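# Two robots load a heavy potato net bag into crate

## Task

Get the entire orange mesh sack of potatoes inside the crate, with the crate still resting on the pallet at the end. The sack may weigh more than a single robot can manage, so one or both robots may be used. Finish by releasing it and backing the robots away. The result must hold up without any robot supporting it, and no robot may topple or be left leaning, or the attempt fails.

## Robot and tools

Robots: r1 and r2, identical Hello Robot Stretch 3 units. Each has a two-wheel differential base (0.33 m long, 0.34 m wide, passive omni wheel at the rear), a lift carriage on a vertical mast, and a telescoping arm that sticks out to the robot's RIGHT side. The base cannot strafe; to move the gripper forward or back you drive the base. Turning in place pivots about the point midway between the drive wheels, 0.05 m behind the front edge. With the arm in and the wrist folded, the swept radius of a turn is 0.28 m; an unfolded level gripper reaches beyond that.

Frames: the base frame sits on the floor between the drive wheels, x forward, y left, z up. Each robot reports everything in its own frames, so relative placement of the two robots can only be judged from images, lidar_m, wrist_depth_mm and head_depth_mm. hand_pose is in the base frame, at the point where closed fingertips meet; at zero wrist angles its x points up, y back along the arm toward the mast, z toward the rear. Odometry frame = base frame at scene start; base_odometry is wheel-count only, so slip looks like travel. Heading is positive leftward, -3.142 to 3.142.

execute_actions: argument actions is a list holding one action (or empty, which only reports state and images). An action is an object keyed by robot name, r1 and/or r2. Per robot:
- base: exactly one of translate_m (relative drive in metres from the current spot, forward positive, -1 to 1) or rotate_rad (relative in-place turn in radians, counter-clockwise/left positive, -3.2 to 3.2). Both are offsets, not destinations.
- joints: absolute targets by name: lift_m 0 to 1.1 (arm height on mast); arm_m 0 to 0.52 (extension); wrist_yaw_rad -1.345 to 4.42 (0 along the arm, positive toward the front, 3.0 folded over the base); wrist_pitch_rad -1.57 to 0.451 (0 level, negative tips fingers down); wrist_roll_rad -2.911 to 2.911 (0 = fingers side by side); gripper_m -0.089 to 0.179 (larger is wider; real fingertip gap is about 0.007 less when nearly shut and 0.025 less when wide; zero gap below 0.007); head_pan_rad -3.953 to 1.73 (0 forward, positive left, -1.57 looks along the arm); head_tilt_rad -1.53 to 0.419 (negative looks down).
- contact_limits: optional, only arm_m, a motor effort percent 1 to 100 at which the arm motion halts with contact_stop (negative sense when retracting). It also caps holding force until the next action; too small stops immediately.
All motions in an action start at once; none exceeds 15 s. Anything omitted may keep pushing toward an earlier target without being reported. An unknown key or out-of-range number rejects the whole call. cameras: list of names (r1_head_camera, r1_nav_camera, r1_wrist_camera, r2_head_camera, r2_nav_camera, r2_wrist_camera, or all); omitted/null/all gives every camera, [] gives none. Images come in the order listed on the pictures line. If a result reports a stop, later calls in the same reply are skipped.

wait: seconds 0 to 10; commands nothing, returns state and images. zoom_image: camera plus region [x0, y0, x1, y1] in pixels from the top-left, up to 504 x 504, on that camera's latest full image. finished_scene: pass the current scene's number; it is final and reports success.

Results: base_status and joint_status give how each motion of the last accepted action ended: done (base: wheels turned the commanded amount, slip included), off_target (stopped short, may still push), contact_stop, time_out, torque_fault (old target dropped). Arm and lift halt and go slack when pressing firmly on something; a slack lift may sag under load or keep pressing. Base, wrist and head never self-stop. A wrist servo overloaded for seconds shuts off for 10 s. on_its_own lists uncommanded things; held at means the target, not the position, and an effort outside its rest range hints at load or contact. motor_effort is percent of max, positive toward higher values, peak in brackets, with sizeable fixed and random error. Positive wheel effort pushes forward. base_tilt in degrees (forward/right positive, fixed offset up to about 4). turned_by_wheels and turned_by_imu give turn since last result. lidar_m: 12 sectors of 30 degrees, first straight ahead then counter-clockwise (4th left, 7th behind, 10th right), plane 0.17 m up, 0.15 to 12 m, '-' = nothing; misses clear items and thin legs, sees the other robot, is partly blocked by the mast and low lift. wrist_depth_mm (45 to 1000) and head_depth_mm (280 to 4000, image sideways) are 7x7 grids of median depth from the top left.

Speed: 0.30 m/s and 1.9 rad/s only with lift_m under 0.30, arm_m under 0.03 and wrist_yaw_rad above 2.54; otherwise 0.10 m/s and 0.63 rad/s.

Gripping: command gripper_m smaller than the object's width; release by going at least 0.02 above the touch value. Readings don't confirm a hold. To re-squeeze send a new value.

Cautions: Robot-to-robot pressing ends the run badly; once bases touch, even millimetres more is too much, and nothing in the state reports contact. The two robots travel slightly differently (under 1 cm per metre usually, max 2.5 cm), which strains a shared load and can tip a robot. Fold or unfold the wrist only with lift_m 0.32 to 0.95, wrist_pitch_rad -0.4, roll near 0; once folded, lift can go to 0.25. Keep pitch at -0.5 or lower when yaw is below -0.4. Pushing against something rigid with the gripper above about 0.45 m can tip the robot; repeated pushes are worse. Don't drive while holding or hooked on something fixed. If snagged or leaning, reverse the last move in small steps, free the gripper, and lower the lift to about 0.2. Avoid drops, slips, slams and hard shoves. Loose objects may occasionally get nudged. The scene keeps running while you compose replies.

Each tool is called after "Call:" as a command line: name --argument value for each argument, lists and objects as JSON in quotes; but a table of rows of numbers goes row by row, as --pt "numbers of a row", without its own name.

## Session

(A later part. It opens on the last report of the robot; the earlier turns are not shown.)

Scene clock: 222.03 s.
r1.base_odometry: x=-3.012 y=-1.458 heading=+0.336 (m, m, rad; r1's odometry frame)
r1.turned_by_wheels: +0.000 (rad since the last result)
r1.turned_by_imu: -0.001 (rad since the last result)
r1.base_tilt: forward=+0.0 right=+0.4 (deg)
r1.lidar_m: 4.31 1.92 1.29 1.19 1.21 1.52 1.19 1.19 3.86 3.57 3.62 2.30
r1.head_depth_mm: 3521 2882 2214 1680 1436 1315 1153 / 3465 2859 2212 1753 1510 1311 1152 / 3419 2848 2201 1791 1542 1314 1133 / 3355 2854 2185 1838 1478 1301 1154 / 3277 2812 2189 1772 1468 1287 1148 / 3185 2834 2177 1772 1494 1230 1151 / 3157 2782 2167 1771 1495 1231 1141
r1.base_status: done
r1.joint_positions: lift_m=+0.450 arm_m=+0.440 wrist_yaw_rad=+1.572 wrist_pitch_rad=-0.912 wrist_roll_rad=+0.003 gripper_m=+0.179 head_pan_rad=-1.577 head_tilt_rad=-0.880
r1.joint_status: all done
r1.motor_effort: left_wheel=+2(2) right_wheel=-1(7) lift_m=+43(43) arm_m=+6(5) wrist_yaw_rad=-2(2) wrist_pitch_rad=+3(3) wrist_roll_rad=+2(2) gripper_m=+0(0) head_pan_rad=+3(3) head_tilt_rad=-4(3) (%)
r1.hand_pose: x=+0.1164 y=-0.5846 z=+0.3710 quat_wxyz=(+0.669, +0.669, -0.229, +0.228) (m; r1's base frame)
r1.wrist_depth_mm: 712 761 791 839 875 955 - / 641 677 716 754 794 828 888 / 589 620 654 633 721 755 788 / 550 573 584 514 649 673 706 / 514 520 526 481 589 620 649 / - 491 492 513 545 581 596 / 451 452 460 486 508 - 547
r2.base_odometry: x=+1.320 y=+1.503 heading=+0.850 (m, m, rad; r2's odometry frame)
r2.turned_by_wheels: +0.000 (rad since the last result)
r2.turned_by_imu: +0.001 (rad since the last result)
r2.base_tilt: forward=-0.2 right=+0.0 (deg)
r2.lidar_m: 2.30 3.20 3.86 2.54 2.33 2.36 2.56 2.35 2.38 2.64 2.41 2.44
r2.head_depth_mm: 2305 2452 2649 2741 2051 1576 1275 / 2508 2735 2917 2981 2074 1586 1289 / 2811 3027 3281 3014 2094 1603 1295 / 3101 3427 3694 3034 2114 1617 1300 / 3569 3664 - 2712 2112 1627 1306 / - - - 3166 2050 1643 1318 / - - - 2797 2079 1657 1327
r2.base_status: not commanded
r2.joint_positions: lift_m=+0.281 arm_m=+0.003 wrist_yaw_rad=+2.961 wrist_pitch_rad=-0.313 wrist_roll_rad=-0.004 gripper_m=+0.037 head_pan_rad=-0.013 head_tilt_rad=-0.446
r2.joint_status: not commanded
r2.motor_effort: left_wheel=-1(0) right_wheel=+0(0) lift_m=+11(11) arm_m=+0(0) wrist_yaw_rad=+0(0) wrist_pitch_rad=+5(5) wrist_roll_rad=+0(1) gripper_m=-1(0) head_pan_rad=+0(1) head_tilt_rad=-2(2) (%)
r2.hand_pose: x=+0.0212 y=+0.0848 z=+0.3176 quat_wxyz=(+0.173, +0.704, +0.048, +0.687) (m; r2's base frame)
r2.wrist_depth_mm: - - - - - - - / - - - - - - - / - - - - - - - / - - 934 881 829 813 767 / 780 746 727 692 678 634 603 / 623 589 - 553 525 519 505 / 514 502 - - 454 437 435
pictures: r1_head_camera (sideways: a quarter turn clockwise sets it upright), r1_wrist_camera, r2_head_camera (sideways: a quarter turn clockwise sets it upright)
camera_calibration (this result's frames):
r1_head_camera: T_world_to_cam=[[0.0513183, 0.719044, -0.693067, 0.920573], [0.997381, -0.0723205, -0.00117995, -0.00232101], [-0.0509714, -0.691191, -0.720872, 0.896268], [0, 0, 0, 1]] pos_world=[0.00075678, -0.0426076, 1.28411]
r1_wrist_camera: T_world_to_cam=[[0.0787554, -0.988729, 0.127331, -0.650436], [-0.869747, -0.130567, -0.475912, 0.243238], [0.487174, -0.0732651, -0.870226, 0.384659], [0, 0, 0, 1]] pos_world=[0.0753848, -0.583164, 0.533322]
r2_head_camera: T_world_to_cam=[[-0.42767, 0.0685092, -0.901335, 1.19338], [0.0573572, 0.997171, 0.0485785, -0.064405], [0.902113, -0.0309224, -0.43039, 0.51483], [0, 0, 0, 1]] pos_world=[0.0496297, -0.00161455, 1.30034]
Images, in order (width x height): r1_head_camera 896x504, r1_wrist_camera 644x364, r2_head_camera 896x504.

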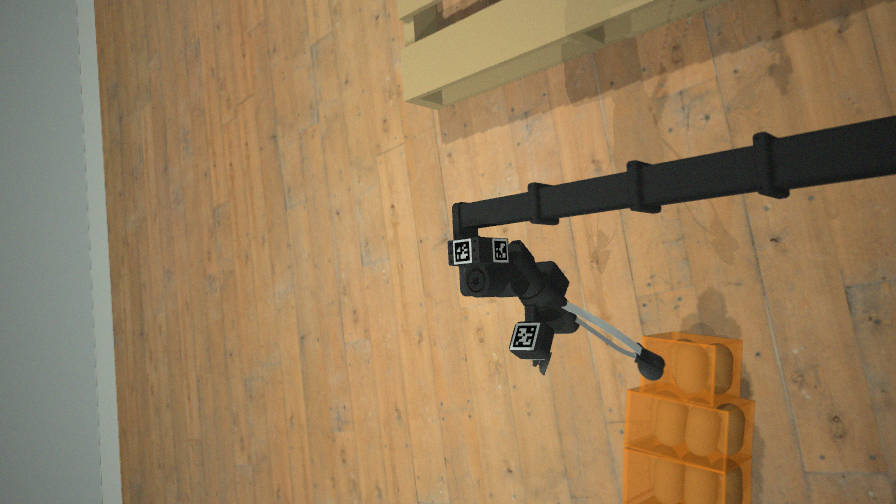

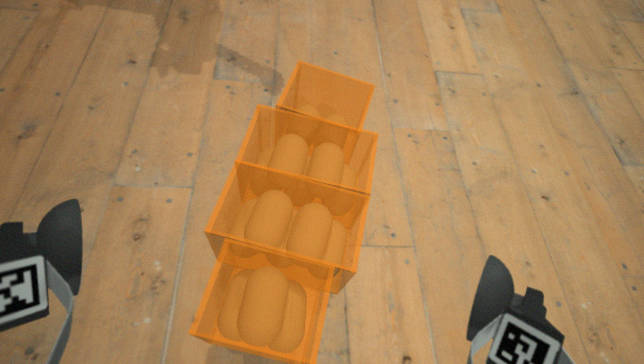

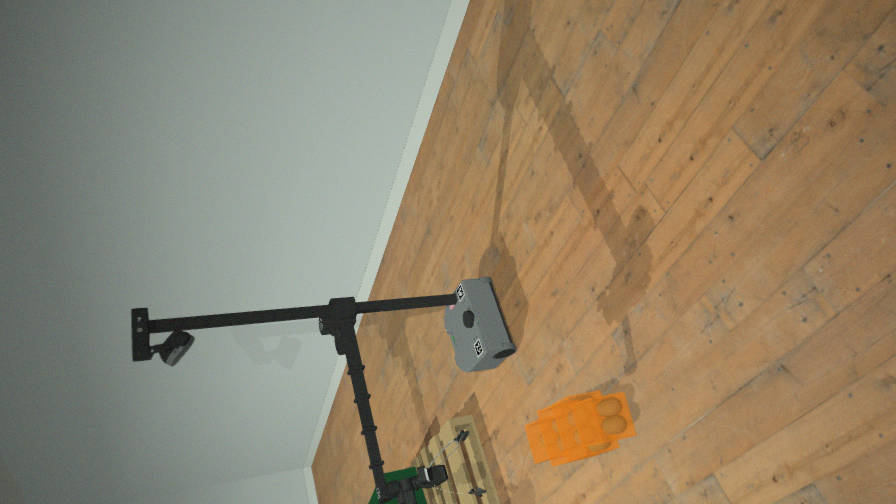

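Call:
execute_actions --actions '[{"r2":{"base":{"rotate_rad":-0.065}},"r1":{"base":{"translate_m":0.02},"joints":{"arm_m":0.415,"lift_m":0.3}}}]' --cameras '[]'

Call:
execute_actions --actions '[{"r2":{"base":{"translate_m":1.0}},"r1":{"joints":{"lift_m":0.17}}}]' --cameras '["r1_wrist_camera"]'

Call:
execute_actions --actions '[{"r2":{"base":{"translate_m":0.5}}}]' --cameras '[]'

Call:
execute_actions --actions '[{"r2":{"base":{"rotate_rad":-2.7},"joints":{"head_pan_rad":-2.6,"head_tilt_rad":-0.9,"lift_m":0.5,"wrist_pitch_rad":-0.4}}}]' --cameras '["r2_head_camera","r2_nav_camera","r1_head_camera"]'

Scene clock: 237.10 s.
r1.base_odometry: x=-2.993 y=-1.451 heading=+0.336 (m, m, rad; r1's odometry frame)
r1.turned_by_wheels: +0.000 (rad since the last result)
r1.turned_by_imu: +0.001 (rad since the last result)
r1.base_tilt: forward=+0.0 right=+0.1 (deg)
r1.lidar_m: 4.31 1.92 1.29 1.20 1.21 1.52 1.21 1.20 3.87 3.57 3.61 2.28
r1.head_depth_mm: 3534 2885 2212 1672 1450 1313 1156 / 3481 2878 2214 1748 1515 1312 1148 / 3434 2829 2199 1798 1512 1330 1174 / 3321 2843 2203 1776 1495 1303 1152 / 3273 2836 2193 1779 1550 1278 1149 / 3179 2814 2189 1774 1500 1238 1143 / 3108 2794 2177 1757 1497 1224 1142
r1.base_status: done
r1.joint_positions: lift_m=+0.300 arm_m=+0.415 wrist_yaw_rad=+1.572 wrist_pitch_rad=-0.912 wrist_roll_rad=+0.003 gripper_m=+0.179 head_pan_rad=-1.577 head_tilt_rad=-0.880
r1.joint_status: all done
r1.motor_effort: left_wheel=+2(7) right_wheel=-2(4) lift_m=+25(35) arm_m=-6(7) wrist_yaw_rad=-2(2) wrist_pitch_rad=+3(3) wrist_roll_rad=+1(2) gripper_m=+0(0) head_pan_rad=+3(3) head_tilt_rad=-3(3) (%)
r1.hand_pose: x=+0.1164 y=-0.5604 z=+0.2217 quat_wxyz=(+0.669, +0.669, -0.229, +0.228) (m; r1's base frame)
r1.wrist_depth_mm: 514 535 571 604 636 689 738 / 469 485 514 461 564 599 636 / 426 447 465 372 513 539 569 / 394 410 414 323 457 486 511 / 370 379 385 315 420 442 464 / - 354 325 316 393 417 426 / 319 331 326 296 364 - 395
r2.base_odometry: x=+1.320 y=+1.503 heading=+0.785 (m, m, rad; r2's odometry frame)
r2.turned_by_wheels: -0.065 (rad since the last result)
r2.turned_by_imu: -0.065 (rad since the last result)
r2.base_tilt: forward=-0.3 right=-0.2 (deg)
r2.lidar_m: 2.28 3.19 4.24 2.61 2.33 2.35 2.64 2.35 2.37 2.73 2.42 2.41
r2.head_depth_mm: 2206 2348 2521 2652 2054 1580 1282 / 2400 2603 2793 2856 2075 1588 1287 / 2610 2831 3119 2962 2093 1599 1298 / 2929 3136 3476 3050 2108 1611 1304 / 3198 3576 3850 2684 2136 1635 1311 / 3678 - - 2924 2140 1637 1318 / - - - 2852 2090 1654 1331
r2.base_status: done
r2.joint_positions: lift_m=+0.281 arm_m=+0.003 wrist_yaw_rad=+2.961 wrist_pitch_rad=-0.313 wrist_roll_rad=-0.004 gripper_m=+0.037 head_pan_rad=-0.013 head_tilt_rad=-0.446
r2.joint_status: not commanded
r2.motor_effort: left_wheel=+1(12) right_wheel=-1(5) lift_m=+11(11) arm_m=+0(0) wrist_yaw_rad=-1(1) wrist_pitch_rad=+5(5) wrist_roll_rad=+1(1) gripper_m=+0(0) head_pan_rad=+1(1) head_tilt_rad=-1(2) (%)
r2.hand_pose: x=+0.0212 y=+0.0848 z=+0.3176 quat_wxyz=(+0.173, +0.704, +0.048, +0.687) (m; r2's base frame)
r2.wrist_depth_mm: - - - - - - - / - - - - - - - / - - - - - - - / - - 927 883 843 792 755 / 789 752 726 700 684 634 606 / 618 596 - 553 522 519 502 / 512 498 - - 456 437 431
pictures: none
No camera images: the call's "cameras" was empty. Leave "cameras" out to get every camera's image.

Scene clock: 242.13 s.
r1.base_odometry: x=-2.993 y=-1.451 heading=+0.336 (m, m, rad; r1's odometry frame)
r1.turned_by_wheels: +0.000 (rad since the last result)
r1.turned_by_imu: +0.000 (rad since the last result)
r1.base_tilt: forward=+0.1 right=+0.2 (deg)
r1.lidar_m: 4.29 1.92 1.29 1.19 1.21 1.53 1.20 1.21 3.88 3.57 3.62 1.30
r1.head_depth_mm: 3503 2874 2214 1666 1450 1313 1157 / 3429 2868 2227 1757 1516 1312 1155 / 3418 2838 2185 1790 1514 1300 1172 / 3371 2827 2209 1784 1541 1281 1147 / 3312 2799 2176 1800 1498 1248 1147 / 3216 2803 2178 1780 1500 1229 1148 / 3157 2810 2162 1768 1502 1222 1145
r1.base_status: not commanded
r1.joint_positions: lift_m=+0.171 arm_m=+0.415 wrist_yaw_rad=+1.564 wrist_pitch_rad=-0.898 wrist_roll_rad=+0.002 gripper_m=+0.179 head_pan_rad=-1.577 head_tilt_rad=-0.880
r1.joint_status: all done
r1.motor_effort: left_wheel=-3(3) right_wheel=+6(6) lift_m=+18(24) arm_m=-5(5) wrist_yaw_rad=+6(8) wrist_pitch_rad=+0(4) wrist_roll_rad=+2(2) gripper_m=-1(0) head_pan_rad=+3(3) head_tilt_rad=-4(4) (%)
r1.hand_pose: x=+0.1195 y=-0.5616 z=+0.0940 quat_wxyz=(+0.668, +0.667, -0.236, +0.230) (m; r1's base frame)
r1.wrist_depth_mm: 345 361 383 256 268 464 496 / 312 327 335 216 269 407 434 / 286 297 237 203 209 363 386 / 264 273 270 211 238 326 345 / - 252 201 161 279 297 311 / - 234 179 151 262 277 286 / 214 219 178 147 242 - 265
r2.base_odometry: x=+2.027 y=+2.210 heading=+0.785 (m, m, rad; r2's odometry frame)
r2.turned_by_wheels: +0.000 (rad since the last result)
r2.turned_by_imu: +0.008 (rad since the last result)
r2.base_tilt: forward=-0.3 right=-0.1 (deg)
r2.lidar_m: 1.30 1.21 5.34 3.33 2.99 3.01 3.47 3.10 3.13 1.98 1.76 1.77
r2.head_depth_mm: 1613 1739 1853 1986 2051 1586 1276 / 1754 1901 2033 2229 2052 1595 1294 / 1905 2073 2296 2485 2092 1605 1295 / 2131 2341 2540 2687 2104 1612 1305 / 2347 2594 2921 3015 2033 1623 1313 / 2648 2847 3211 2940 1667 1536 1324 / 3000 3234 - 3202 2179 1597 1325
r2.base_status: done
r2.joint_positions: lift_m=+0.281 arm_m=+0.003 wrist_yaw_rad=+2.961 wrist_pitch_rad=-0.313 wrist_roll_rad=-0.004 gripper_m=+0.037 head_pan_rad=-0.013 head_tilt_rad=-0.446
r2.joint_status: not commanded
r2.motor_effort: left_wheel=+0(15) right_wheel=-1(5) lift_m=+11(11) arm_m=+0(0) wrist_yaw_rad=+0(1) wrist_pitch_rad=+4(5) wrist_roll_rad=+1(1) gripper_m=-1(1) head_pan_rad=+0(0) head_tilt_rad=-2(1) (%)
r2.hand_pose: x=+0.0212 y=+0.0848 z=+0.3176 quat_wxyz=(+0.173, +0.704, +0.048, +0.687) (m; r2's base frame)
r2.wrist_depth_mm: - - - - - - - / - - - - - - - / - - - - - - 919 / - - 933 896 856 766 745 / 777 743 731 687 678 629 602 / 623 594 - 558 526 526 499 / 518 499 - - 454 443 426
pictures: r1_wrist_camera
camera_calibration (this result's frames):
r1_wrist_camera: T_world_to_cam=[[0.0695679, -0.989214, 0.1289, -0.591926], [-0.863627, -0.124396, -0.488543, 0.121092], [0.499309, -0.0773348, -0.862966, 0.139331], [0, 0, 0, 1]] pos_world=[0.0761886, -0.559703, 0.255696]
Images, in order (width x height): r1_wrist_camera 644x364.

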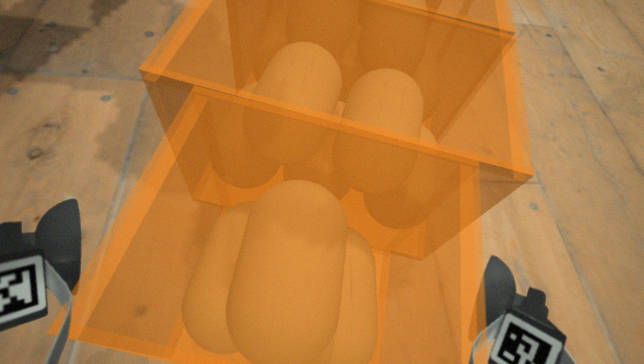

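Scene clock: 245.40 s.
r1.base_odometry: x=-2.993 y=-1.451 heading=+0.336 (m, m, rad; r1's odometry frame)
r1.turned_by_wheels: +0.000 (rad since the last result)
r1.turned_by_imu: +0.000 (rad since the last result)
r1.base_tilt: forward=+0.0 right=+0.3 (deg)
r1.lidar_m: 0.82 1.92 1.29 1.19 1.21 1.52 1.21 1.21 3.86 3.58 3.62 0.86
r1.head_depth_mm: 3520 2892 2216 1666 1451 1309 1154 / 3498 2887 2215 1754 1523 1310 1153 / 3427 2842 2194 1804 1513 1307 1165 / 3356 2872 2195 1790 1540 1288 1150 / 3294 2834 2174 1776 1491 1256 1145 / 3204 2780 2169 1792 1502 1232 1141 / 3172 2786 2152 1775 1490 1216 1145
r1.base_status: not commanded
r1.joint_positions: lift_m=+0.171 arm_m=+0.415 wrist_yaw_rad=+1.564 wrist_pitch_rad=-0.898 wrist_roll_rad=+0.002 gripper_m=+0.179 head_pan_rad=-1.577 head_tilt_rad=-0.880
r1.joint_status: not commanded
r1.motor_effort: left_wheel=-3(3) right_wheel=+6(6) lift_m=+18(18) arm_m=-6(5) wrist_yaw_rad=+6(7) wrist_pitch_rad=+0(1) wrist_roll_rad=+2(2) gripper_m=+0(1) head_pan_rad=+3(3) head_tilt_rad=-4(3) (%)
r1.hand_pose: x=+0.1195 y=-0.5616 z=+0.0940 quat_wxyz=(+0.668, +0.667, -0.236, +0.230) (m; r1's base frame)
r1.wrist_depth_mm: 344 361 383 258 267 467 497 / 312 326 333 216 270 407 436 / 286 298 238 203 209 363 384 / 264 273 270 210 240 328 345 / - 253 200 161 279 297 311 / - 234 178 150 263 277 286 / 214 219 178 148 242 - 263
r2.base_odometry: x=+2.380 y=+2.563 heading=+0.785 (m, m, rad; r2's odometry frame)
r2.turned_by_wheels: +0.000 (rad since the last result)
r2.turned_by_imu: +0.004 (rad since the last result)
r2.base_tilt: forward=-0.3 right=+0.0 (deg)
r2.lidar_m: 0.95 0.82 2.00 3.68 3.32 3.34 3.90 3.49 2.59 1.60 1.43 1.46
r2.head_depth_mm: 1316 1409 1514 1633 1766 1580 1275 / 1423 1542 1650 1806 1910 1587 1286 / 1565 1701 1829 2049 2082 1600 1299 / 1725 1880 2077 2307 2100 1600 1298 / 1923 2136 2377 2613 2146 1631 1270 / 2190 2431 2801 2979 1995 1168 1185 / 2409 2618 2986 2820 2177 1198 1162
r2.base_status: done
r2.joint_positions: lift_m=+0.281 arm_m=+0.003 wrist_yaw_rad=+2.961 wrist_pitch_rad=-0.313 wrist_roll_rad=-0.004 gripper_m=+0.037 head_pan_rad=-0.013 head_tilt_rad=-0.446
r2.joint_status: not commanded
r2.motor_effort: left_wheel=+0(14) right_wheel=-1(4) lift_m=+11(11) arm_m=+0(0) wrist_yaw_rad=-1(0) wrist_pitch_rad=+6(5) wrist_roll_rad=+1(1) gripper_m=+0(0) head_pan_rad=+1(1) head_tilt_rad=-2(2) (%)
r2.hand_pose: x=+0.0212 y=+0.0848 z=+0.3176 quat_wxyz=(+0.173, +0.704, +0.048, +0.687) (m; r2's base frame)
r2.wrist_depth_mm: - - - - - - - / - - - - - - - / - - - - - - 980 / - - 939 821 783 798 696 / 773 750 734 683 679 624 606 / 626 595 - 552 528 521 498 / 514 495 - - 451 437 430
pictures: none
No camera images: the call's "cameras" was empty. Leave "cameras" out to get every camera's image.

Scene clock: 250.63 s.
r1.base_odometry: x=-2.993 y=-1.451 heading=+0.336 (m, m, rad; r1's odometry frame)
r1.turned_by_wheels: +0.000 (rad since the last result)
r1.turned_by_imu: +0.001 (rad since the last result)
r1.base_tilt: forward=+0.1 right=+0.2 (deg)
r1.lidar_m: 0.78 1.92 1.29 1.20 1.21 1.52 1.21 1.21 3.87 3.57 3.63 4.54
r1.head_depth_mm: 3545 2888 2254 1682 1456 1312 1158 / 3413 2907 2235 1750 1508 1315 1155 / 3424 2854 2207 1795 1509 1302 1161 / 3324 2882 2212 1805 1541 1282 1149 / 3280 2808 2193 1790 1504 1257 1149 / 3195 2816 2186 1778 1493 1235 1145 / 3132 2808 2152 1774 1498 1225 1144
r1.base_status: not commanded
r1.joint_positions: lift_m=+0.171 arm_m=+0.415 wrist_yaw_rad=+1.564 wrist_pitch_rad=-0.898 wrist_roll_rad=+0.002 gripper_m=+0.179 head_pan_rad=-1.577 head_tilt_rad=-0.880
r1.joint_status: not commanded
r1.motor_effort: left_wheel=-3(3) right_wheel=+6(6) lift_m=+17(18) arm_m=-5(6) wrist_yaw_rad=+6(7) wrist_pitch_rad=+0(1) wrist_roll_rad=+2(2) gripper_m=-1(0) head_pan_rad=+3(3) head_tilt_rad=-3(4) (%)
r1.hand_pose: x=+0.1195 y=-0.5616 z=+0.0940 quat_wxyz=(+0.668, +0.667, -0.236, +0.230) (m; r1's base frame)
r1.wrist_depth_mm: 345 360 382 256 266 468 501 / 315 325 334 216 271 411 435 / 285 296 239 202 208 363 383 / 263 271 269 210 238 328 345 / - 251 201 161 280 299 313 / - 233 178 150 260 278 284 / 213 219 178 147 242 - 264
r2.base_odometry: x=+2.380 y=+2.563 heading=-1.915 (m, m, rad; r2's odometry frame)
r2.turned_by_wheels: -2.700 (rad since the last result)
r2.turned_by_imu: -2.743 (rad since the last result)
r2.base_tilt: forward=-0.3 right=-0.1 (deg)
r2.lidar_m: 3.50 2.99 1.68 1.43 1.45 1.67 0.82 2.00 3.87 3.31 3.31 3.82
r2.head_depth_mm: 3383 2489 1976 1364 1325 1257 - / 3408 2086 1909 1408 1368 1245 - / 3440 2143 1859 1606 1405 1230 - / 3419 2338 1892 1607 1425 1230 - / 3471 2376 1944 1582 1352 1260 - / 3506 2537 1942 1668 1418 1237 1114 / 3497 2571 2025 1667 1423 1240 1094
r2.base_status: done
r2.joint_positions: lift_m=+0.499 arm_m=+0.003 wrist_yaw_rad=+2.961 wrist_pitch_rad=-0.414 wrist_roll_rad=-0.004 gripper_m=+0.037 head_pan_rad=-2.593 head_tilt_rad=-0.889
r2.joint_status: all done
r2.motor_effort: left_wheel=+2(12) right_wheel=-1(6) lift_m=+44(46) arm_m=+0(0) wrist_yaw_rad=+0(0) wrist_pitch_rad=+4(4) wrist_roll_rad=+1(1) gripper_m=-1(1) head_pan_rad=-2(37) head_tilt_rad=-4(25) (%)
r2.hand_pose: x=+0.0191 y=+0.0735 z=+0.5127 quat_wxyz=(+0.207, +0.701, +0.083, +0.678) (m; r2's base frame)
r2.wrist_depth_mm: - - - - - - - / - - - - - - - / - - - - - - - / - - - - - - 978 / - 970 977 926 899 841 804 / 832 796 - 750 723 715 688 / 716 686 672 648 633 609 597
pictures: r1_head_camera (sideways: a quarter turn clockwise sets it upright), r2_head_camera (sideways: a quarter turn clockwise sets it upright), r2_nav_camera (sideways: a quarter turn counterclockwise sets it upright)
camera_calibration (this result's frames):
r1_head_camera: T_world_to_cam=[[0.0513145, 0.719044, -0.693067, 0.920573], [0.997381, -0.0723153, -0.00117995, -0.00232102], [-0.0509678, -0.691192, -0.720872, 0.896268], [0, 0, 0, 1]] pos_world=[0.000757003, -0.0426076, 1.28411]
r2_head_camera: T_world_to_cam=[[0.693262, 0.349548, -0.630242, 0.833155], [0.467893, -0.88344, 0.024701, -0.0358021], [-0.548146, -0.31201, -0.776006, 0.973277], [0, 0, 0, 1]] pos_world=[-0.0273444, -0.0191844, 1.28124]
r2_nav_camera: T_world_to_cam=[[-0.650602, -0.365722, 0.665556, -0.809754], [-0.490996, 0.871161, -0.00126221, 0.052732], [-0.579344, -0.327607, -0.746347, 0.937684], [0, 0, 0, 1]] pos_world=[0.042306, -0.0348916, 1.23884]
Images, in order (width x height): r1_head_camera 896x504, r2_head_camera 896x504, r2_nav_camera 672x504.

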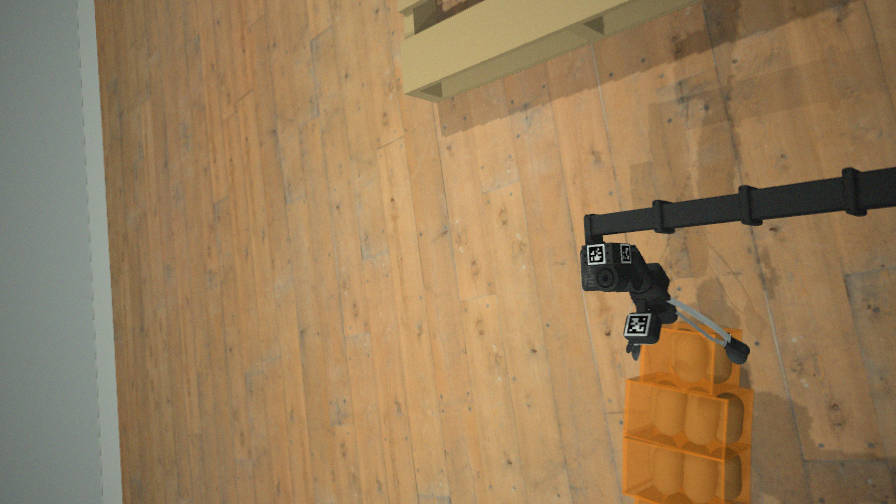

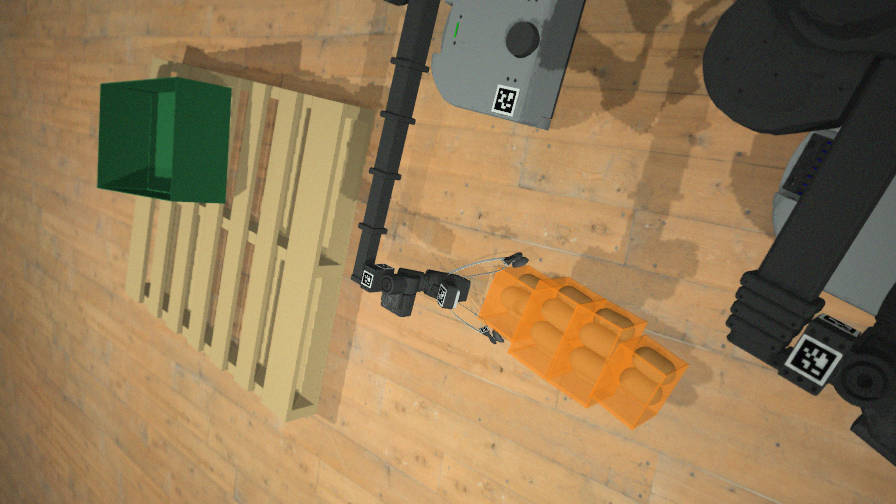

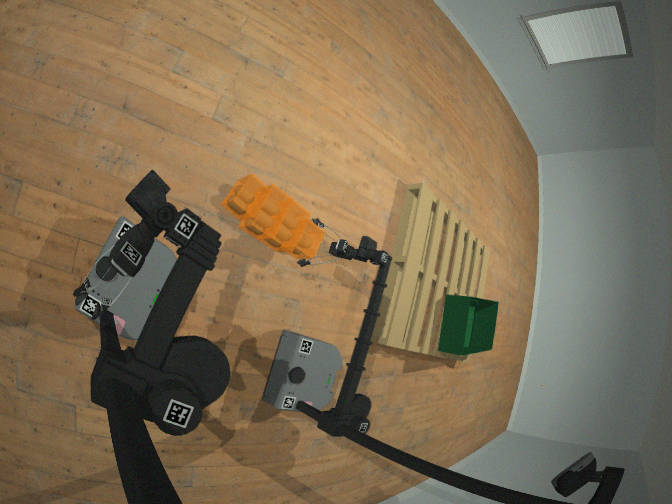

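Call:
execute_actions --actions '[{"r2":{"base":{"rotate_rad":-0.22}},"r1":{"joints":{"lift_m":0.3}}}]' --cameras '[]'

Call:
execute_actions --actions '[{"r2":{"base":{"translate_m":-0.45}},"r1":{"base":{"translate_m":0.04},"joints":{"arm_m":0.4,"wrist_yaw_rad":1.42}}}]' --cameras '[]'

Call:
execute_actions --actions '[{"r2":{"base":{"rotate_rad":0.483}},"r1":{"joints":{"lift_m":0.2}}}]' --cameras '["r1_wrist_camera"]'

Call:
execute_actions --actions '[{"r2":{"joints":{"wrist_yaw_rad":1.57,"gripper_m":0.179,"head_pan_rad":-2.2}}}]' --cameras '[]'

Call:
execute_actions --actions '[{"r2":{"joints":{"wrist_pitch_rad":-1.57,"arm_m":0.4}}}]' --cameras '["r2_wrist_camera","r2_head_camera"]'

Scene clock: 272.27 s.
r1.base_odometry: x=-2.993 y=-1.451 heading=+0.336 (m, m, rad; r1's odometry frame)
r1.turned_by_wheels: +0.000 (rad since the last result)
r1.turned_by_imu: +0.001 (rad since the last result)
r1.base_tilt: forward=+0.0 right=+0.3 (deg)
r1.lidar_m: 0.81 1.92 1.29 1.19 1.21 1.52 1.21 1.21 3.87 3.57 3.62 4.53
r1.head_depth_mm: 3460 2851 2227 1673 1458 1312 1158 / 3433 2873 2218 1753 1512 1308 1157 / 3488 2862 2201 1801 1510 1333 1169 / 3372 2882 2204 1784 1492 1311 1146 / 3321 2804 2188 1775 1540 1277 1147 / 3223 2813 2196 1788 1496 1231 1143 / 3180 2800 2154 1768 1490 1229 1140
r1.base_status: not commanded
r1.joint_positions: lift_m=+0.300 arm_m=+0.415 wrist_yaw_rad=+1.568 wrist_pitch_rad=-0.908 wrist_roll_rad=+0.003 gripper_m=+0.179 head_pan_rad=-1.577 head_tilt_rad=-0.880
r1.joint_status: all done
r1.motor_effort: left_wheel=+1(3) right_wheel=+0(6) lift_m=+42(45) arm_m=-6(5) wrist_yaw_rad=+2(8) wrist_pitch_rad=+3(2) wrist_roll_rad=+2(2) gripper_m=+0(1) head_pan_rad=+3(2) head_tilt_rad=-4(3) (%)
r1.hand_pose: x=+0.1173 y=-0.5610 z=+0.2216 quat_wxyz=(+0.669, +0.668, -0.232, +0.228) (m; r1's base frame)
r1.wrist_depth_mm: 515 535 568 605 636 691 726 / 465 485 518 462 572 607 644 / 427 444 464 367 507 546 574 / 396 407 417 324 463 487 506 / 371 378 383 312 421 447 468 / - 353 325 316 390 416 424 / 320 330 295 296 363 - 396
r2.base_odometry: x=+2.380 y=+2.563 heading=-2.135 (m, m, rad; r2's odometry frame)
r2.turned_by_wheels: -0.220 (rad since the last result)
r2.turned_by_imu: -0.222 (rad since the last result)
r2.base_tilt: forward=-0.2 right=-0.1 (deg)
r2.lidar_m: 3.60 3.48 2.01 1.48 1.46 1.52 0.82 2.00 4.59 3.44 3.32 3.48
r2.head_depth_mm: 3404 2511 1117 1561 1378 1260 - / 3417 2575 1830 1438 1379 1248 - / 3433 2465 1994 1481 1376 1226 - / 3426 2096 1846 1647 1410 1230 - / 3439 2243 1873 1661 1413 1261 - / 3485 2404 1871 1588 1331 1220 1115 / 3467 2431 1905 1671 1422 1219 1102
r2.base_status: done
r2.joint_positions: lift_m=+0.499 arm_m=+0.003 wrist_yaw_rad=+2.961 wrist_pitch_rad=-0.414 wrist_roll_rad=-0.004 gripper_m=+0.037 head_pan_rad=-2.593 head_tilt_rad=-0.889
r2.joint_status: not commanded
r2.motor_effort: left_wheel=+2(9) right_wheel=-1(5) lift_m=+44(44) arm_m=-1(0) wrist_yaw_rad=-1(0) wrist_pitch_rad=+5(4) wrist_roll_rad=+1(1) gripper_m=-1(0) head_pan_rad=-2(2) head_tilt_rad=-5(5) (%)
r2.hand_pose: x=+0.0191 y=+0.0735 z=+0.5127 quat_wxyz=(+0.207, +0.701, +0.083, +0.678) (m; r2's base frame)
r2.wrist_depth_mm: - - - - - - - / - - - - - - - / - - - - - - - / - - - - - - 974 / - 959 961 925 895 842 793 / 840 810 - 756 723 718 692 / 701 684 672 649 631 615 599
pictures: none
No camera images: the call's "cameras" was empty. Leave "cameras" out to get every camera's image.

Scene clock: 277.77 s.
r1.base_odometry: x=-2.955 y=-1.438 heading=+0.336 (m, m, rad; r1's odometry frame)
r1.turned_by_wheels: +0.000 (rad since the last result)
r1.turned_by_imu: +0.001 (rad since the last result)
r1.base_tilt: forward=+0.2 right=+0.3 (deg)
r1.lidar_m: 0.36 0.38 1.30 1.20 1.21 1.53 1.24 1.25 3.87 3.57 3.62 4.54
r1.head_depth_mm: 3504 2882 2226 1666 1468 1313 1157 / 3464 2877 2223 1779 1522 1317 1151 / 3405 2893 2203 1794 1518 1324 1169 / 3407 2848 2218 1790 1570 1299 1151 / 3277 2799 2196 1787 1534 1254 1145 / 3221 2798 2178 1778 1490 1238 1146 / 3113 2783 2186 1778 1489 1240 1144
r1.base_status: done
r1.joint_positions: lift_m=+0.300 arm_m=+0.400 wrist_yaw_rad=+1.423 wrist_pitch_rad=-0.908 wrist_roll_rad=+0.003 gripper_m=+0.179 head_pan_rad=-1.577 head_tilt_rad=-0.880
r1.joint_status: all done
r1.motor_effort: left_wheel=+2(7) right_wheel=-2(3) lift_m=+43(43) arm_m=-5(8) wrist_yaw_rad=-3(3) wrist_pitch_rad=+3(2) wrist_roll_rad=+2(1) gripper_m=+0(0) head_pan_rad=+3(3) head_tilt_rad=-4(4) (%)
r1.hand_pose: x=+0.1157 y=-0.5660 z=+0.2215 quat_wxyz=(+0.684, +0.650, -0.280, +0.179) (m; r1's base frame)
r1.wrist_depth_mm: 511 536 562 608 643 672 742 / 464 484 513 467 569 602 639 / 430 439 455 358 511 534 567 / 394 403 393 353 465 486 516 / 371 379 324 301 425 445 467 / - 352 355 334 394 419 427 / 320 329 287 298 363 - 396
r2.base_odometry: x=+2.621 y=+2.944 heading=-2.134 (m, m, rad; r2's odometry frame)
r2.turned_by_wheels: +0.000 (rad since the last result)
r2.turned_by_imu: -0.002 (rad since the last result)
r2.base_tilt: forward=-0.3 right=-0.1 (deg)
r2.lidar_m: 4.01 3.89 1.69 1.28 1.25 1.30 0.45 0.35 1.66 3.64 3.54 3.71
r2.head_depth_mm: 3184 2493 508 1519 1396 1252 - / 3365 2510 1969 1637 815 1168 - / 3357 2510 2004 1656 1158 1111 - / 3406 2533 1951 1666 1182 1112 - / 3404 2192 1824 1585 1365 1238 - / 3500 2208 1819 1600 1366 1242 1121 / 3532 2309 1954 1603 1360 1239 1096
r2.base_status: done
r2.joint_positions: lift_m=+0.499 arm_m=+0.003 wrist_yaw_rad=+2.961 wrist_pitch_rad=-0.414 wrist_roll_rad=-0.004 gripper_m=+0.037 head_pan_rad=-2.593 head_tilt_rad=-0.889
r2.joint_status: not commanded
r2.motor_effort: left_wheel=+1(5) right_wheel=-1(5) lift_m=+44(43) arm_m=+0(0) wrist_yaw_rad=+0(1) wrist_pitch_rad=+4(4) wrist_roll_rad=+1(1) gripper_m=+1(0) head_pan_rad=-3(2) head_tilt_rad=-4(5) (%)
r2.hand_pose: x=+0.0191 y=+0.0735 z=+0.5127 quat_wxyz=(+0.207, +0.701, +0.083, +0.678) (m; r2's base frame)
r2.wrist_depth_mm: 881 - - - - - - / 954 - - - - - - / 979 - - - - - - / - - - - - - 968 / - 966 961 922 895 827 807 / 833 804 - 744 719 714 687 / 702 686 667 652 627 613 604
pictures: none
No camera images: the call's "cameras" was empty. Leave "cameras" out to get every camera's image.

Scene clock: 279.53 s.
r1.base_odometry: x=-2.955 y=-1.438 heading=+0.336 (m, m, rad; r1's odometry frame)
r1.turned_by_wheels: +0.000 (rad since the last result)
r1.turned_by_imu: +0.000 (rad since the last result)
r1.base_tilt: forward=+0.1 right=+0.3 (deg)
r1.lidar_m: 0.36 0.31 1.30 1.20 1.21 1.53 1.24 1.24 3.85 3.57 3.62 4.55
r1.head_depth_mm: 3504 2891 2219 1671 1468 1316 1162 / 3400 2871 2200 1785 1515 1311 1153 / 3392 2855 2202 1789 1509 1310 1154 / 3392 2847 2178 1776 1542 1292 1149 / 3254 2861 2186 1782 1506 1249 1145 / 3199 2819 2175 1779 1502 1243 1144 / 3159 2817 2177 1773 1502 1246 1140
r1.base_status: not commanded
r1.joint_positions: lift_m=+0.200 arm_m=+0.400 wrist_yaw_rad=+1.422 wrist_pitch_rad=-0.908 wrist_roll_rad=+0.003 gripper_m=+0.179 head_pan_rad=-1.577 head_tilt_rad=-0.880
r1.joint_status: all done
r1.motor_effort: left_wheel=+2(1) right_wheel=-2(2) lift_m=+25(35) arm_m=-5(5) wrist_yaw_rad=-3(3) wrist_pitch_rad=+3(2) wrist_roll_rad=+2(2) gripper_m=+0(0) head_pan_rad=+3(3) head_tilt_rad=-3(4) (%)
r1.hand_pose: x=+0.1157 y=-0.5660 z=+0.1222 quat_wxyz=(+0.684, +0.650, -0.280, +0.179) (m; r1's base frame)
r1.wrist_depth_mm: 379 400 417 283 471 501 535 / 345 361 313 260 415 446 471 / 315 328 287 230 369 395 415 / 290 302 203 213 337 359 378 / 273 280 238 218 307 329 344 / - 257 213 193 288 307 313 / 236 244 170 168 268 - 290
r2.base_odometry: x=+2.621 y=+2.944 heading=-1.652 (m, m, rad; r2's odometry frame)
r2.turned_by_wheels: +0.483 (rad since the last result)
r2.turned_by_imu: +0.491 (rad since the last result)
r2.base_tilt: forward=-0.3 right=-0.1 (deg)
r2.lidar_m: 3.88 1.76 1.29 1.24 1.28 0.45 0.35 1.65 0.55 3.53 3.67 4.07
r2.head_depth_mm: 3355 2111 1785 1641 1411 1066 - / 3387 2158 1808 1557 1400 1096 - / 3367 2364 1858 1609 1349 1114 - / 3405 2431 1851 1658 1389 1223 - / 3475 2560 1847 1659 1379 1253 - / 3488 2520 1919 1675 1357 1193 1114 / 3516 2550 2019 1666 1421 1174 1104
r2.base_status: done
r2.joint_positions: lift_m=+0.499 arm_m=+0.003 wrist_yaw_rad=+2.961 wrist_pitch_rad=-0.414 wrist_roll_rad=-0.004 gripper_m=+0.037 head_pan_rad=-2.593 head_tilt_rad=-0.889
r2.joint_status: not commanded
r2.motor_effort: left_wheel=-5(11) right_wheel=+2(4) lift_m=+44(44) arm_m=-1(1) wrist_yaw_rad=+0(0) wrist_pitch_rad=+4(4) wrist_roll_rad=+1(1) gripper_m=-1(1) head_pan_rad=-1(2) head_tilt_rad=-4(5) (%)
r2.hand_pose: x=+0.0191 y=+0.0735 z=+0.5127 quat_wxyz=(+0.207, +0.701, +0.083, +0.678) (m; r2's base frame)
r2.wrist_depth_mm: - - - - - - - / - - - - - - - / - - - - - - - / - - - - - - 978 / - 974 956 923 915 844 796 / 836 809 - 754 724 713 694 / 705 686 679 653 637 616 601
pictures: r1_wrist_camera
camera_calibration (this result's frames):
r1_wrist_camera: T_world_to_cam=[[-0.0695808, -0.989377, 0.127635, -0.58357], [-0.877694, -0.0000956645, -0.479221, 0.201801], [0.474142, -0.145369, -0.868364, 0.130326], [0, 0, 0, 1]] pos_world=[0.0747216, -0.558406, 0.284361]
Images, in order (width x height): r1_wrist_camera 644x364.

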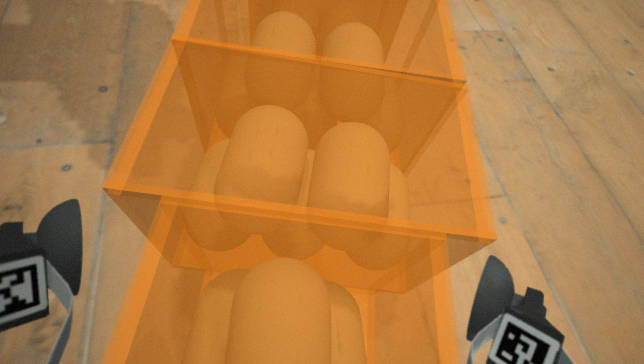

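Scene clock: 281.43 s.
r1.base_odometry: x=-2.955 y=-1.438 heading=+0.336 (m, m, rad; r1's odometry frame)
r1.turned_by_wheels: +0.000 (rad since the last result)
r1.turned_by_imu: +0.000 (rad since the last result)
r1.base_tilt: forward=+0.1 right=+0.1 (deg)
r1.lidar_m: 0.36 0.31 1.30 1.20 1.21 1.53 1.24 1.24 3.86 3.57 3.61 4.54
r1.head_depth_mm: 3528 2919 2250 1675 1477 1326 1158 / 3471 2856 2214 1778 1513 1311 1156 / 3466 2825 2207 1789 1519 1315 1156 / 3359 2822 2211 1773 1540 1289 1146 / 3278 2821 2193 1776 1506 1251 1146 / 3239 2817 2172 1768 1498 1237 1142 / 3127 2774 2165 1768 1490 1241 1139
r1.base_status: not commanded
r1.joint_positions: lift_m=+0.200 arm_m=+0.400 wrist_yaw_rad=+1.422 wrist_pitch_rad=-0.908 wrist_roll_rad=+0.003 gripper_m=+0.179 head_pan_rad=-1.577 head_tilt_rad=-0.880
r1.joint_status: not commanded
r1.motor_effort: left_wheel=+1(1) right_wheel=-2(2) lift_m=+24(24) arm_m=-5(5) wrist_yaw_rad=-3(4) wrist_pitch_rad=+2(2) wrist_roll_rad=+2(2) gripper_m=+0(0) head_pan_rad=+3(3) head_tilt_rad=-3(4) (%)
r1.hand_pose: x=+0.1157 y=-0.5660 z=+0.1222 quat_wxyz=(+0.684, +0.650, -0.280, +0.179) (m; r1's base frame)
r1.wrist_depth_mm: 380 398 413 285 476 498 538 / 342 357 309 261 421 442 470 / 316 328 284 231 369 397 417 / 290 301 202 212 336 359 380 / 275 279 239 218 308 328 346 / - 259 212 194 287 305 313 / 236 242 170 168 269 - 291
r2.base_odometry: x=+2.621 y=+2.944 heading=-1.652 (m, m, rad; r2's odometry frame)
r2.turned_by_wheels: +0.000 (rad since the last result)
r2.turned_by_imu: +0.000 (rad since the last result)
r2.base_tilt: forward=-0.3 right=-0.1 (deg)
r2.lidar_m: 3.88 1.75 1.29 1.24 1.28 0.45 0.35 1.65 0.56 3.54 3.66 4.06
r2.head_depth_mm: 3365 2475 1839 1563 1394 1046 988 / 3412 2522 1851 1653 1336 1226 1083 / 3432 2514 1878 1663 1406 1230 - / 3487 2544 1995 1649 1326 1252 - / 3420 2559 2017 1674 1410 1237 - / 3294 2550 2012 1669 1425 1221 1110 / 3125 2582 2022 1677 1427 1242 1097
r2.base_status: not commanded
r2.joint_positions: lift_m=+0.499 arm_m=+0.003 wrist_yaw_rad=+1.574 wrist_pitch_rad=-0.414 wrist_roll_rad=-0.004 gripper_m=+0.179 head_pan_rad=-2.207 head_tilt_rad=-0.889
r2.joint_status: all done
r2.motor_effort: left_wheel=-4(4) right_wheel=+2(2) lift_m=+44(44) arm_m=-1(1) wrist_yaw_rad=-3(3) wrist_pitch_rad=+4(5) wrist_roll_rad=+1(1) gripper_m=+0(83) head_pan_rad=+3(25) head_tilt_rad=-4(4) (%)
r2.hand_pose: x=+0.2035 y=-0.1472 z=+0.5127 quat_wxyz=(+0.593, +0.592, -0.384, +0.388) (m; r2's base frame)
r2.wrist_depth_mm: - - - - - - - / - - - - - - - / - - - - - - - / - - - - - - 979 / - 996 954 912 866 848 829 / 830 854 785 752 728 709 - / 713 667 670 650 629 617 602
pictures: none
No camera images: the call's "cameras" was empty. Leave "cameras" out to get every camera's image.

Scene clock: 285.57 s.
r1.base_odometry: x=-2.955 y=-1.438 heading=+0.336 (m, m, rad; r1's odometry frame)
r1.turned_by_wheels: +0.000 (rad since the last result)
r1.turned_by_imu: +0.000 (rad since the last result)
r1.base_tilt: forward=+0.2 right=+0.2 (deg)
r1.lidar_m: 0.36 0.31 1.30 1.20 1.21 1.53 1.24 1.25 3.84 3.57 3.62 4.55
r1.head_depth_mm: 3498 2855 2217 1677 1478 1322 1159 / 3470 2870 2221 1779 1524 1317 1155 / 3424 2852 2219 1795 1513 1316 1153 / 3357 2851 2213 1777 1543 1295 1150 / 3303 2840 2176 1776 1512 1248 1147 / 3208 2836 2178 1785 1497 1239 1143 / 3178 2797 2177 1761 1501 1240 1145
r1.base_status: not commanded
r1.joint_positions: lift_m=+0.200 arm_m=+0.400 wrist_yaw_rad=+1.422 wrist_pitch_rad=-0.908 wrist_roll_rad=+0.003 gripper_m=+0.179 head_pan_rad=-1.577 head_tilt_rad=-0.880
r1.joint_status: not commanded
r1.motor_effort: left_wheel=+2(1) right_wheel=-2(2) lift_m=+26(26) arm_m=-5(5) wrist_yaw_rad=-4(3) wrist_pitch_rad=+3(2) wrist_roll_rad=+1(2) gripper_m=+0(0) head_pan_rad=+4(3) head_tilt_rad=-4(4) (%)
r1.hand_pose: x=+0.1157 y=-0.5660 z=+0.1222 quat_wxyz=(+0.684, +0.650, -0.280, +0.179) (m; r1's base frame)
r1.wrist_depth_mm: 379 397 413 283 473 512 542 / 344 359 312 261 416 447 476 / 317 330 287 231 367 396 416 / 293 302 202 211 338 358 375 / 274 280 239 218 308 327 340 / - 258 212 194 288 304 311 / 236 243 170 168 270 - 293
r2.base_odometry: x=+2.621 y=+2.944 heading=-1.652 (m, m, rad; r2's odometry frame)
r2.turned_by_wheels: +0.000 (rad since the last result)
r2.turned_by_imu: +0.001 (rad since the last result)
r2.base_tilt: forward=-0.3 right=+0.0 (deg)
r2.lidar_m: 3.87 1.76 1.29 1.24 1.28 0.45 0.35 1.65 0.56 3.53 3.63 4.07
r2.head_depth_mm: 3399 2483 1838 1558 1397 1050 990 / 3393 2498 1820 1645 1345 1222 1077 / 3476 2507 1878 1634 1402 1231 - / 3460 2520 2010 1659 1322 1274 1122 / 3446 2574 1999 1659 1444 1213 1094 / 3269 2561 2018 1663 1393 1214 1096 / 3169 2596 2029 1707 1365 1240 1095
r2.base_status: not commanded
r2.joint_positions: lift_m=+0.499 arm_m=+0.400 wrist_yaw_rad=+1.572 wrist_pitch_rad=-1.555 wrist_roll_rad=-0.004 gripper_m=+0.179 head_pan_rad=-2.207 head_tilt_rad=-0.889
r2.joint_status: all done
joint sent to its limit — the command would take r2.wrist_pitch_rad past its lower limit, so that joint was sent only as far as its limit.
r2.motor_effort: left_wheel=-4(4) right_wheel=+2(2) lift_m=+44(44) arm_m=+4(6) wrist_yaw_rad=-2(4) wrist_pitch_rad=-2(4) wrist_roll_rad=+1(1) gripper_m=-1(0) head_pan_rad=+2(3) head_tilt_rad=-4(5) (%)
r2.hand_pose: x=-0.0414 y=-0.5450 z=+0.3813 quat_wxyz=(+0.707, +0.707, -0.003, +0.007) (m; r2's base frame)
r2.wrist_depth_mm: 516 509 512 502 501 498 488 / 531 529 520 515 510 506 504 / 534 535 532 531 522 519 518 / - 556 552 545 536 535 526 / - 569 568 504 498 548 542 / - - 579 523 565 567 - / 580 602 593 539 582 583 581
pictures: r2_head_camera (sideways: a quarter turn clockwise sets it upright), r2_wrist_camera
camera_calibration (this result's frames):
r2_head_camera: T_world_to_cam=[[0.510573, 0.584917, -0.630228, 0.834251], [0.766164, -0.64217, 0.0246999, -0.0376201], [-0.390266, -0.495469, -0.776017, 0.972329], [0, 0, 0, 1]] pos_world=[-0.0176562, -0.0303674, 1.28124]
r2_wrist_camera: T_world_to_cam=[[-0.0879805, -0.996025, -0.0139114, -0.529479], [-0.981321, 0.0842663, 0.172937, -0.0306412], [-0.171078, 0.0288667, -0.984835, 0.550848], [0, 0, 0, 1]] pos_world=[0.0175851, -0.540694, 0.540427]
Images, in order (width x height): r2_head_camera 896x504, r2_wrist_camera 644x364.

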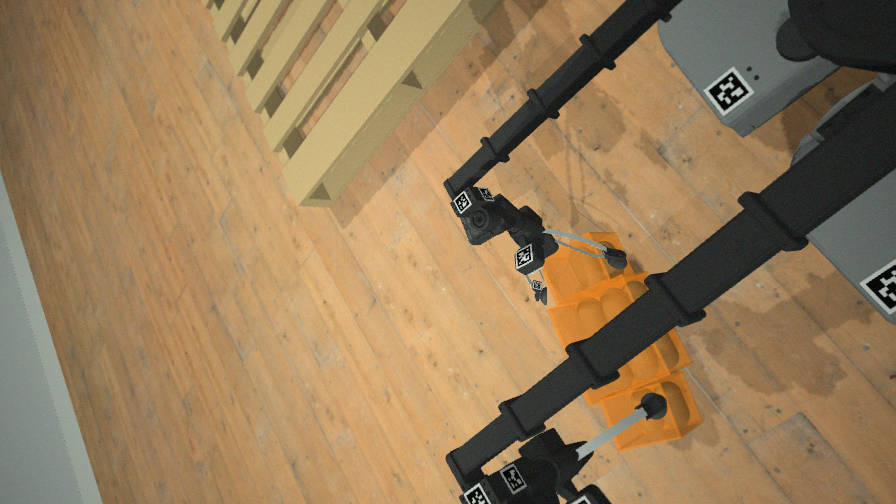

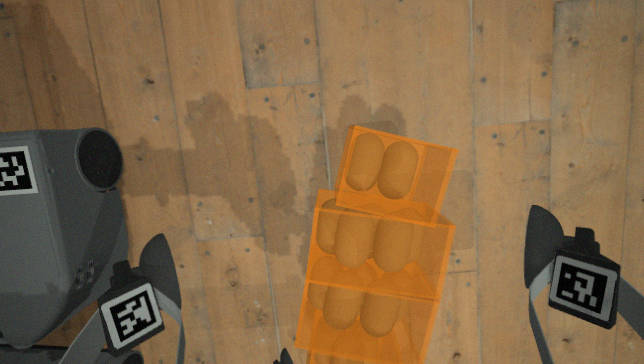

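Call:
execute_actions --actions '[{"r2":{"joints":{"arm_m":0.48,"wrist_yaw_rad":1.38,"lift_m":0.36}}}]' --cameras '["r2_wrist_camera"]'

Scene clock: 296.37 s.
r1.base_odometry: x=-2.955 y=-1.438 heading=+0.336 (m, m, rad; r1's odometry frame)
r1.turned_by_wheels: +0.000 (rad since the last result)
r1.turned_by_imu: +0.001 (rad since the last result)
r1.base_tilt: forward=+0.0 right=+0.1 (deg)
r1.lidar_m: 0.36 0.31 1.30 1.20 1.21 1.53 1.24 1.25 3.87 3.55 3.61 4.53
r1.head_depth_mm: 3533 2879 2230 1677 1479 1312 1157 / 3477 2876 2217 1778 1514 1308 1159 / 3454 2914 2198 1809 1515 1301 1152 / 3344 2877 2194 1792 1545 1293 1149 / 3320 2815 2176 1786 1509 1250 1148 / 3225 2810 2187 1773 1494 1228 1142 / 3199 2803 2164 1768 1493 1244 1146
r1.base_status: not commanded
r1.joint_positions: lift_m=+0.200 arm_m=+0.400 wrist_yaw_rad=+1.422 wrist_pitch_rad=-0.908 wrist_roll_rad=+0.003 gripper_m=+0.179 head_pan_rad=-1.577 head_tilt_rad=-0.880
r1.joint_status: not commanded
r1.motor_effort: left_wheel=+3(2) right_wheel=-2(2) lift_m=+25(26) arm_m=-6(5) wrist_yaw_rad=-4(3) wrist_pitch_rad=+2(3) wrist_roll_rad=+1(1) gripper_m=+0(0) head_pan_rad=+3(4) head_tilt_rad=-4(4) (%)
r1.hand_pose: x=+0.1157 y=-0.5660 z=+0.1222 quat_wxyz=(+0.684, +0.650, -0.280, +0.179) (m; r1's base frame)
r1.wrist_depth_mm: 375 396 416 284 474 502 538 / 344 358 309 260 418 444 471 / 316 326 285 232 369 398 421 / 291 301 202 211 337 360 376 / 273 279 240 218 310 327 344 / - 259 212 193 289 306 313 / 236 243 170 168 268 - 291
r2.base_odometry: x=+2.621 y=+2.944 heading=-1.652 (m, m, rad; r2's odometry frame)
r2.turned_by_wheels: +0.000 (rad since the last result)
r2.turned_by_imu: +0.001 (rad since the last result)
r2.base_tilt: forward=-0.3 right=-0.1 (deg)
r2.lidar_m: 3.89 1.75 1.29 1.24 1.28 0.45 0.35 1.65 0.55 3.52 3.64 4.04
r2.head_depth_mm: 3355 2475 1844 1566 1391 1050 974 / 3340 2470 1848 1627 1347 1218 1093 / 3411 2517 1889 1647 1409 1226 - / 3472 2531 2003 1650 1330 1249 - / 3459 2549 2016 1652 1411 1211 1091 / 3322 2550 2018 1662 1417 1216 1094 / 3146 2560 2017 1724 1372 1238 1096
r2.base_status: not commanded
r2.joint_positions: lift_m=+0.361 arm_m=+0.480 wrist_yaw_rad=+1.383 wrist_pitch_rad=-1.555 wrist_roll_rad=-0.004 gripper_m=+0.179 head_pan_rad=-2.207 head_tilt_rad=-0.889
r2.joint_status: all done
r2.motor_effort: left_wheel=-4(4) right_wheel=+2(2) lift_m=+10(38) arm_m=+4(4) wrist_yaw_rad=-4(7) wrist_pitch_rad=-1(1) wrist_roll_rad=+1(1) gripper_m=+0(1) head_pan_rad=+4(3) head_tilt_rad=-5(5) (%)
r2.hand_pose: x=-0.0412 y=-0.6212 z=+0.2429 quat_wxyz=(+0.705, +0.703, -0.070, -0.060) (m; r2's base frame)
r2.wrist_depth_mm: 383 380 376 374 370 367 362 / 394 392 389 385 383 379 374 / 407 403 399 394 392 390 380 / 414 413 412 352 400 398 397 / 429 424 422 375 410 411 402 / 442 435 435 323 421 424 - / 456 455 443 347 435 434 433
pictures: r2_wrist_camera
camera_calibration (this result's frames):
r2_wrist_camera: T_world_to_cam=[[-0.27358, -0.961749, -0.0138903, -0.593659], [-0.947966, 0.267158, 0.173169, 0.114888], [-0.162834, 0.0605432, -0.984794, 0.436778], [0, 0, 0, 1]] pos_world=[0.0176194, -0.628088, 0.401995]
Images, in order (width x height): r2_wrist_camera 644x364.

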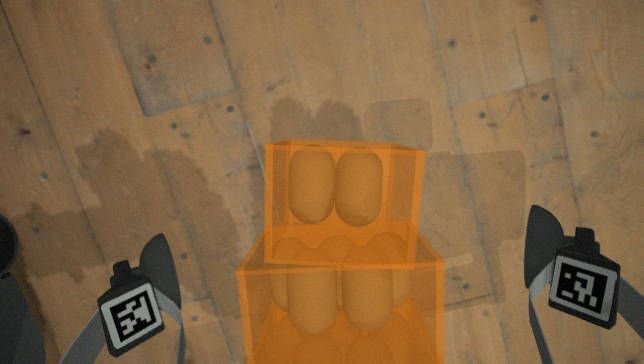

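Call:
execute_actions --actions '[{"r2":{"joints":{"lift_m":0.195}},"r1":{"joints":{"lift_m":0.155}}}]' --cameras '["r2_wrist_camera","r1_wrist_camera","r2_head_camera"]'

Scene clock: 301.07 s.
r1.base_odometry: x=-2.955 y=-1.438 heading=+0.336 (m, m, rad; r1's odometry frame)
r1.turned_by_wheels: +0.000 (rad since the last result)
r1.turned_by_imu: -0.003 (rad since the last result)
r1.base_tilt: forward=+0.2 right=+0.5 (deg)
r1.lidar_m: 0.36 0.31 1.30 1.20 1.21 1.52 1.25 1.25 3.88 3.58 0.77 4.53
r1.head_depth_mm: 3482 2864 2241 1680 1466 1312 1154 / 3480 2899 2194 1778 1512 1305 1153 / 3433 2863 2208 1793 1514 1314 1159 / 3386 2847 2191 1790 1543 1277 1149 / 3286 2814 2181 1768 1506 1252 1146 / 3184 2782 2165 1774 1496 1230 1146 / 3165 2808 2172 1778 1492 1240 1140
r1.base_status: not commanded
r1.joint_positions: lift_m=+0.165 arm_m=+0.400 wrist_yaw_rad=+1.412 wrist_pitch_rad=-0.872 wrist_roll_rad=-0.005 gripper_m=+0.179 head_pan_rad=-1.577 head_tilt_rad=-0.880
r1.joint_status: lift_m contact_stop (moved -0.035 of -0.045)
r1.on_its_own: lift_m is slack since a contact_stop, until your next command for it (your +0.155 is given up)
r1.motor_effort: left_wheel=-4(9) right_wheel=+8(17) lift_m=+34(35) arm_m=-4(5) wrist_yaw_rad=+8(11) wrist_pitch_rad=-7(12) wrist_roll_rad=+5(5) gripper_m=-1(1) head_pan_rad=+3(2) head_tilt_rad=-3(3) (%)
r1.hand_pose: x=+0.1231 y=-0.5685 z=+0.0923 quat_wxyz=(+0.683, +0.643, -0.292, +0.190) (m; r1's base frame)
r1.wrist_depth_mm: 349 368 373 253 452 492 525 / 314 332 261 241 389 422 450 / 286 299 188 198 338 372 396 / 263 271 172 182 254 331 353 / - 248 214 212 229 300 316 / - 232 176 156 261 279 286 / 211 214 138 140 244 - 264
r2.base_odometry: x=+2.621 y=+2.944 heading=-1.651 (m, m, rad; r2's odometry frame)
r2.turned_by_wheels: +0.000 (rad since the last result)
r2.turned_by_imu: +0.001 (rad since the last result)
r2.base_tilt: forward=-0.3 right=-0.1 (deg)
r2.lidar_m: 3.88 1.76 1.29 1.24 1.28 0.45 0.35 1.66 0.58 3.53 3.64 4.07
r2.head_depth_mm: 3402 2504 1852 1566 1397 1048 960 / 3396 2501 1856 1650 1342 1229 1093 / 3444 2509 1897 1645 1407 1232 - / 3436 2560 2007 1656 1326 1236 - / 3490 2543 2006 1663 1415 1232 1092 / 3355 2535 2015 1660 1453 1214 1096 / 3146 2552 2032 1674 1467 1245 1094
r2.base_status: not commanded
r2.joint_positions: lift_m=+0.197 arm_m=+0.480 wrist_yaw_rad=+1.382 wrist_pitch_rad=-1.560 wrist_roll_rad=-0.004 gripper_m=+0.179 head_pan_rad=-2.207 head_tilt_rad=-0.889
r2.joint_status: lift_m contact_stop (moved -0.164 of -0.166)
r2.on_its_own: lift_m is slack since a contact_stop, until your next command for it
r2.motor_effort: left_wheel=-2(4) right_wheel=-1(2) lift_m=+27(28) arm_m=+3(4) wrist_yaw_rad=-3(4) wrist_pitch_rad=+0(2) wrist_roll_rad=+1(1) gripper_m=-1(0) head_pan_rad=+3(4) head_tilt_rad=-5(4) (%)
r2.hand_pose: x=-0.0425 y=-0.6210 z=+0.0790 quat_wxyz=(+0.705, +0.703, -0.068, -0.062) (m; r2's base frame)
r2.wrist_depth_mm: 228 227 224 224 221 220 218 / 235 233 231 230 228 227 224 / 242 240 237 235 234 232 230 / 248 246 243 193 238 239 237 / 256 254 251 191 193 245 242 / 264 - 259 205 252 254 - / 272 273 227 211 207 262 259
pictures: r1_wrist_camera, r2_head_camera (sideways: a quarter turn clockwise sets it upright), r2_wrist_camera
camera_calibration (this result's frames):
r1_wrist_camera: T_world_to_cam=[[-0.0780446, -0.987716, 0.135371, -0.58043], [-0.860488, -0.00183301, -0.509467, 0.193667], [0.503458, -0.156246, -0.849775, 0.0889977], [0, 0, 0, 1]] pos_world=[0.0765421, -0.559039, 0.252868]
r2_head_camera: T_world_to_cam=[[0.510532, 0.584954, -0.630228, 0.834251], [0.76621, -0.642116, 0.0246999, -0.0376204], [-0.390231, -0.495497, -0.776017, 0.972329], [0, 0, 0, 1]] pos_world=[-0.0176541, -0.0303691, 1.28124]
r2_wrist_camera: T_world_to_cam=[[-0.274139, -0.961596, -0.0134269, -0.596061], [-0.946932, 0.267469, 0.178267, 0.141809], [-0.16783, 0.0615844, -0.983891, 0.275515], [0, 0, 0, 1]] pos_world=[0.0171191, -0.628067, 0.237794]
Images, in order (width x height): r1_wrist_camera 644x364, r2_head_camera 896x504, r2_wrist_camera 644x364.

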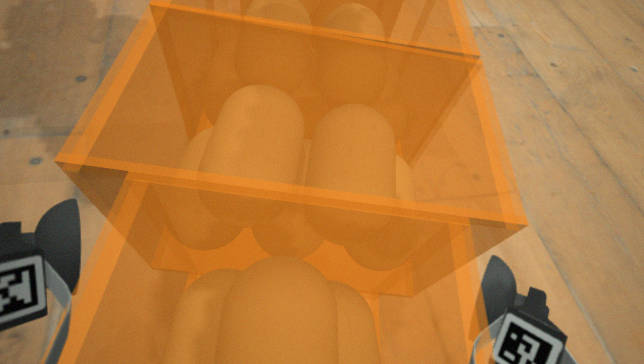

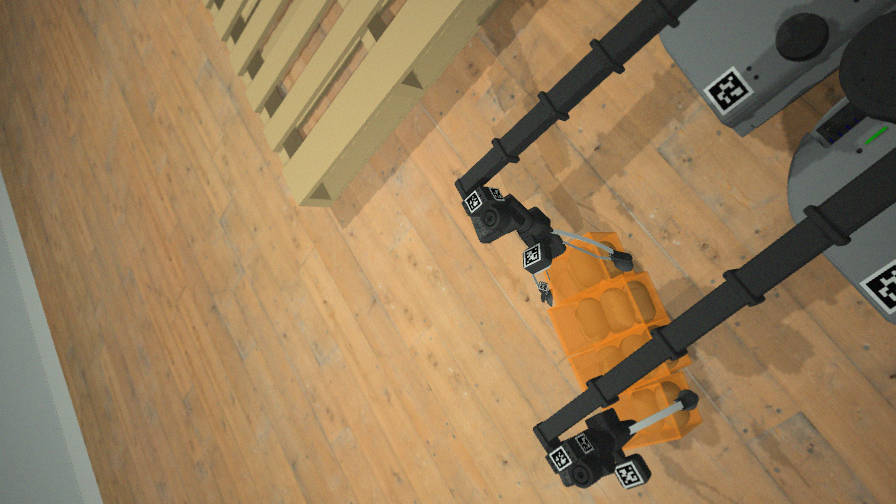

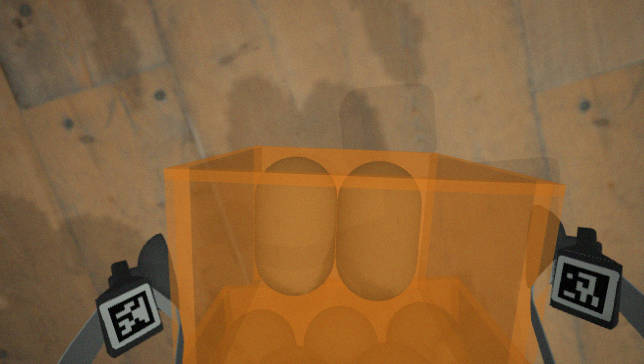

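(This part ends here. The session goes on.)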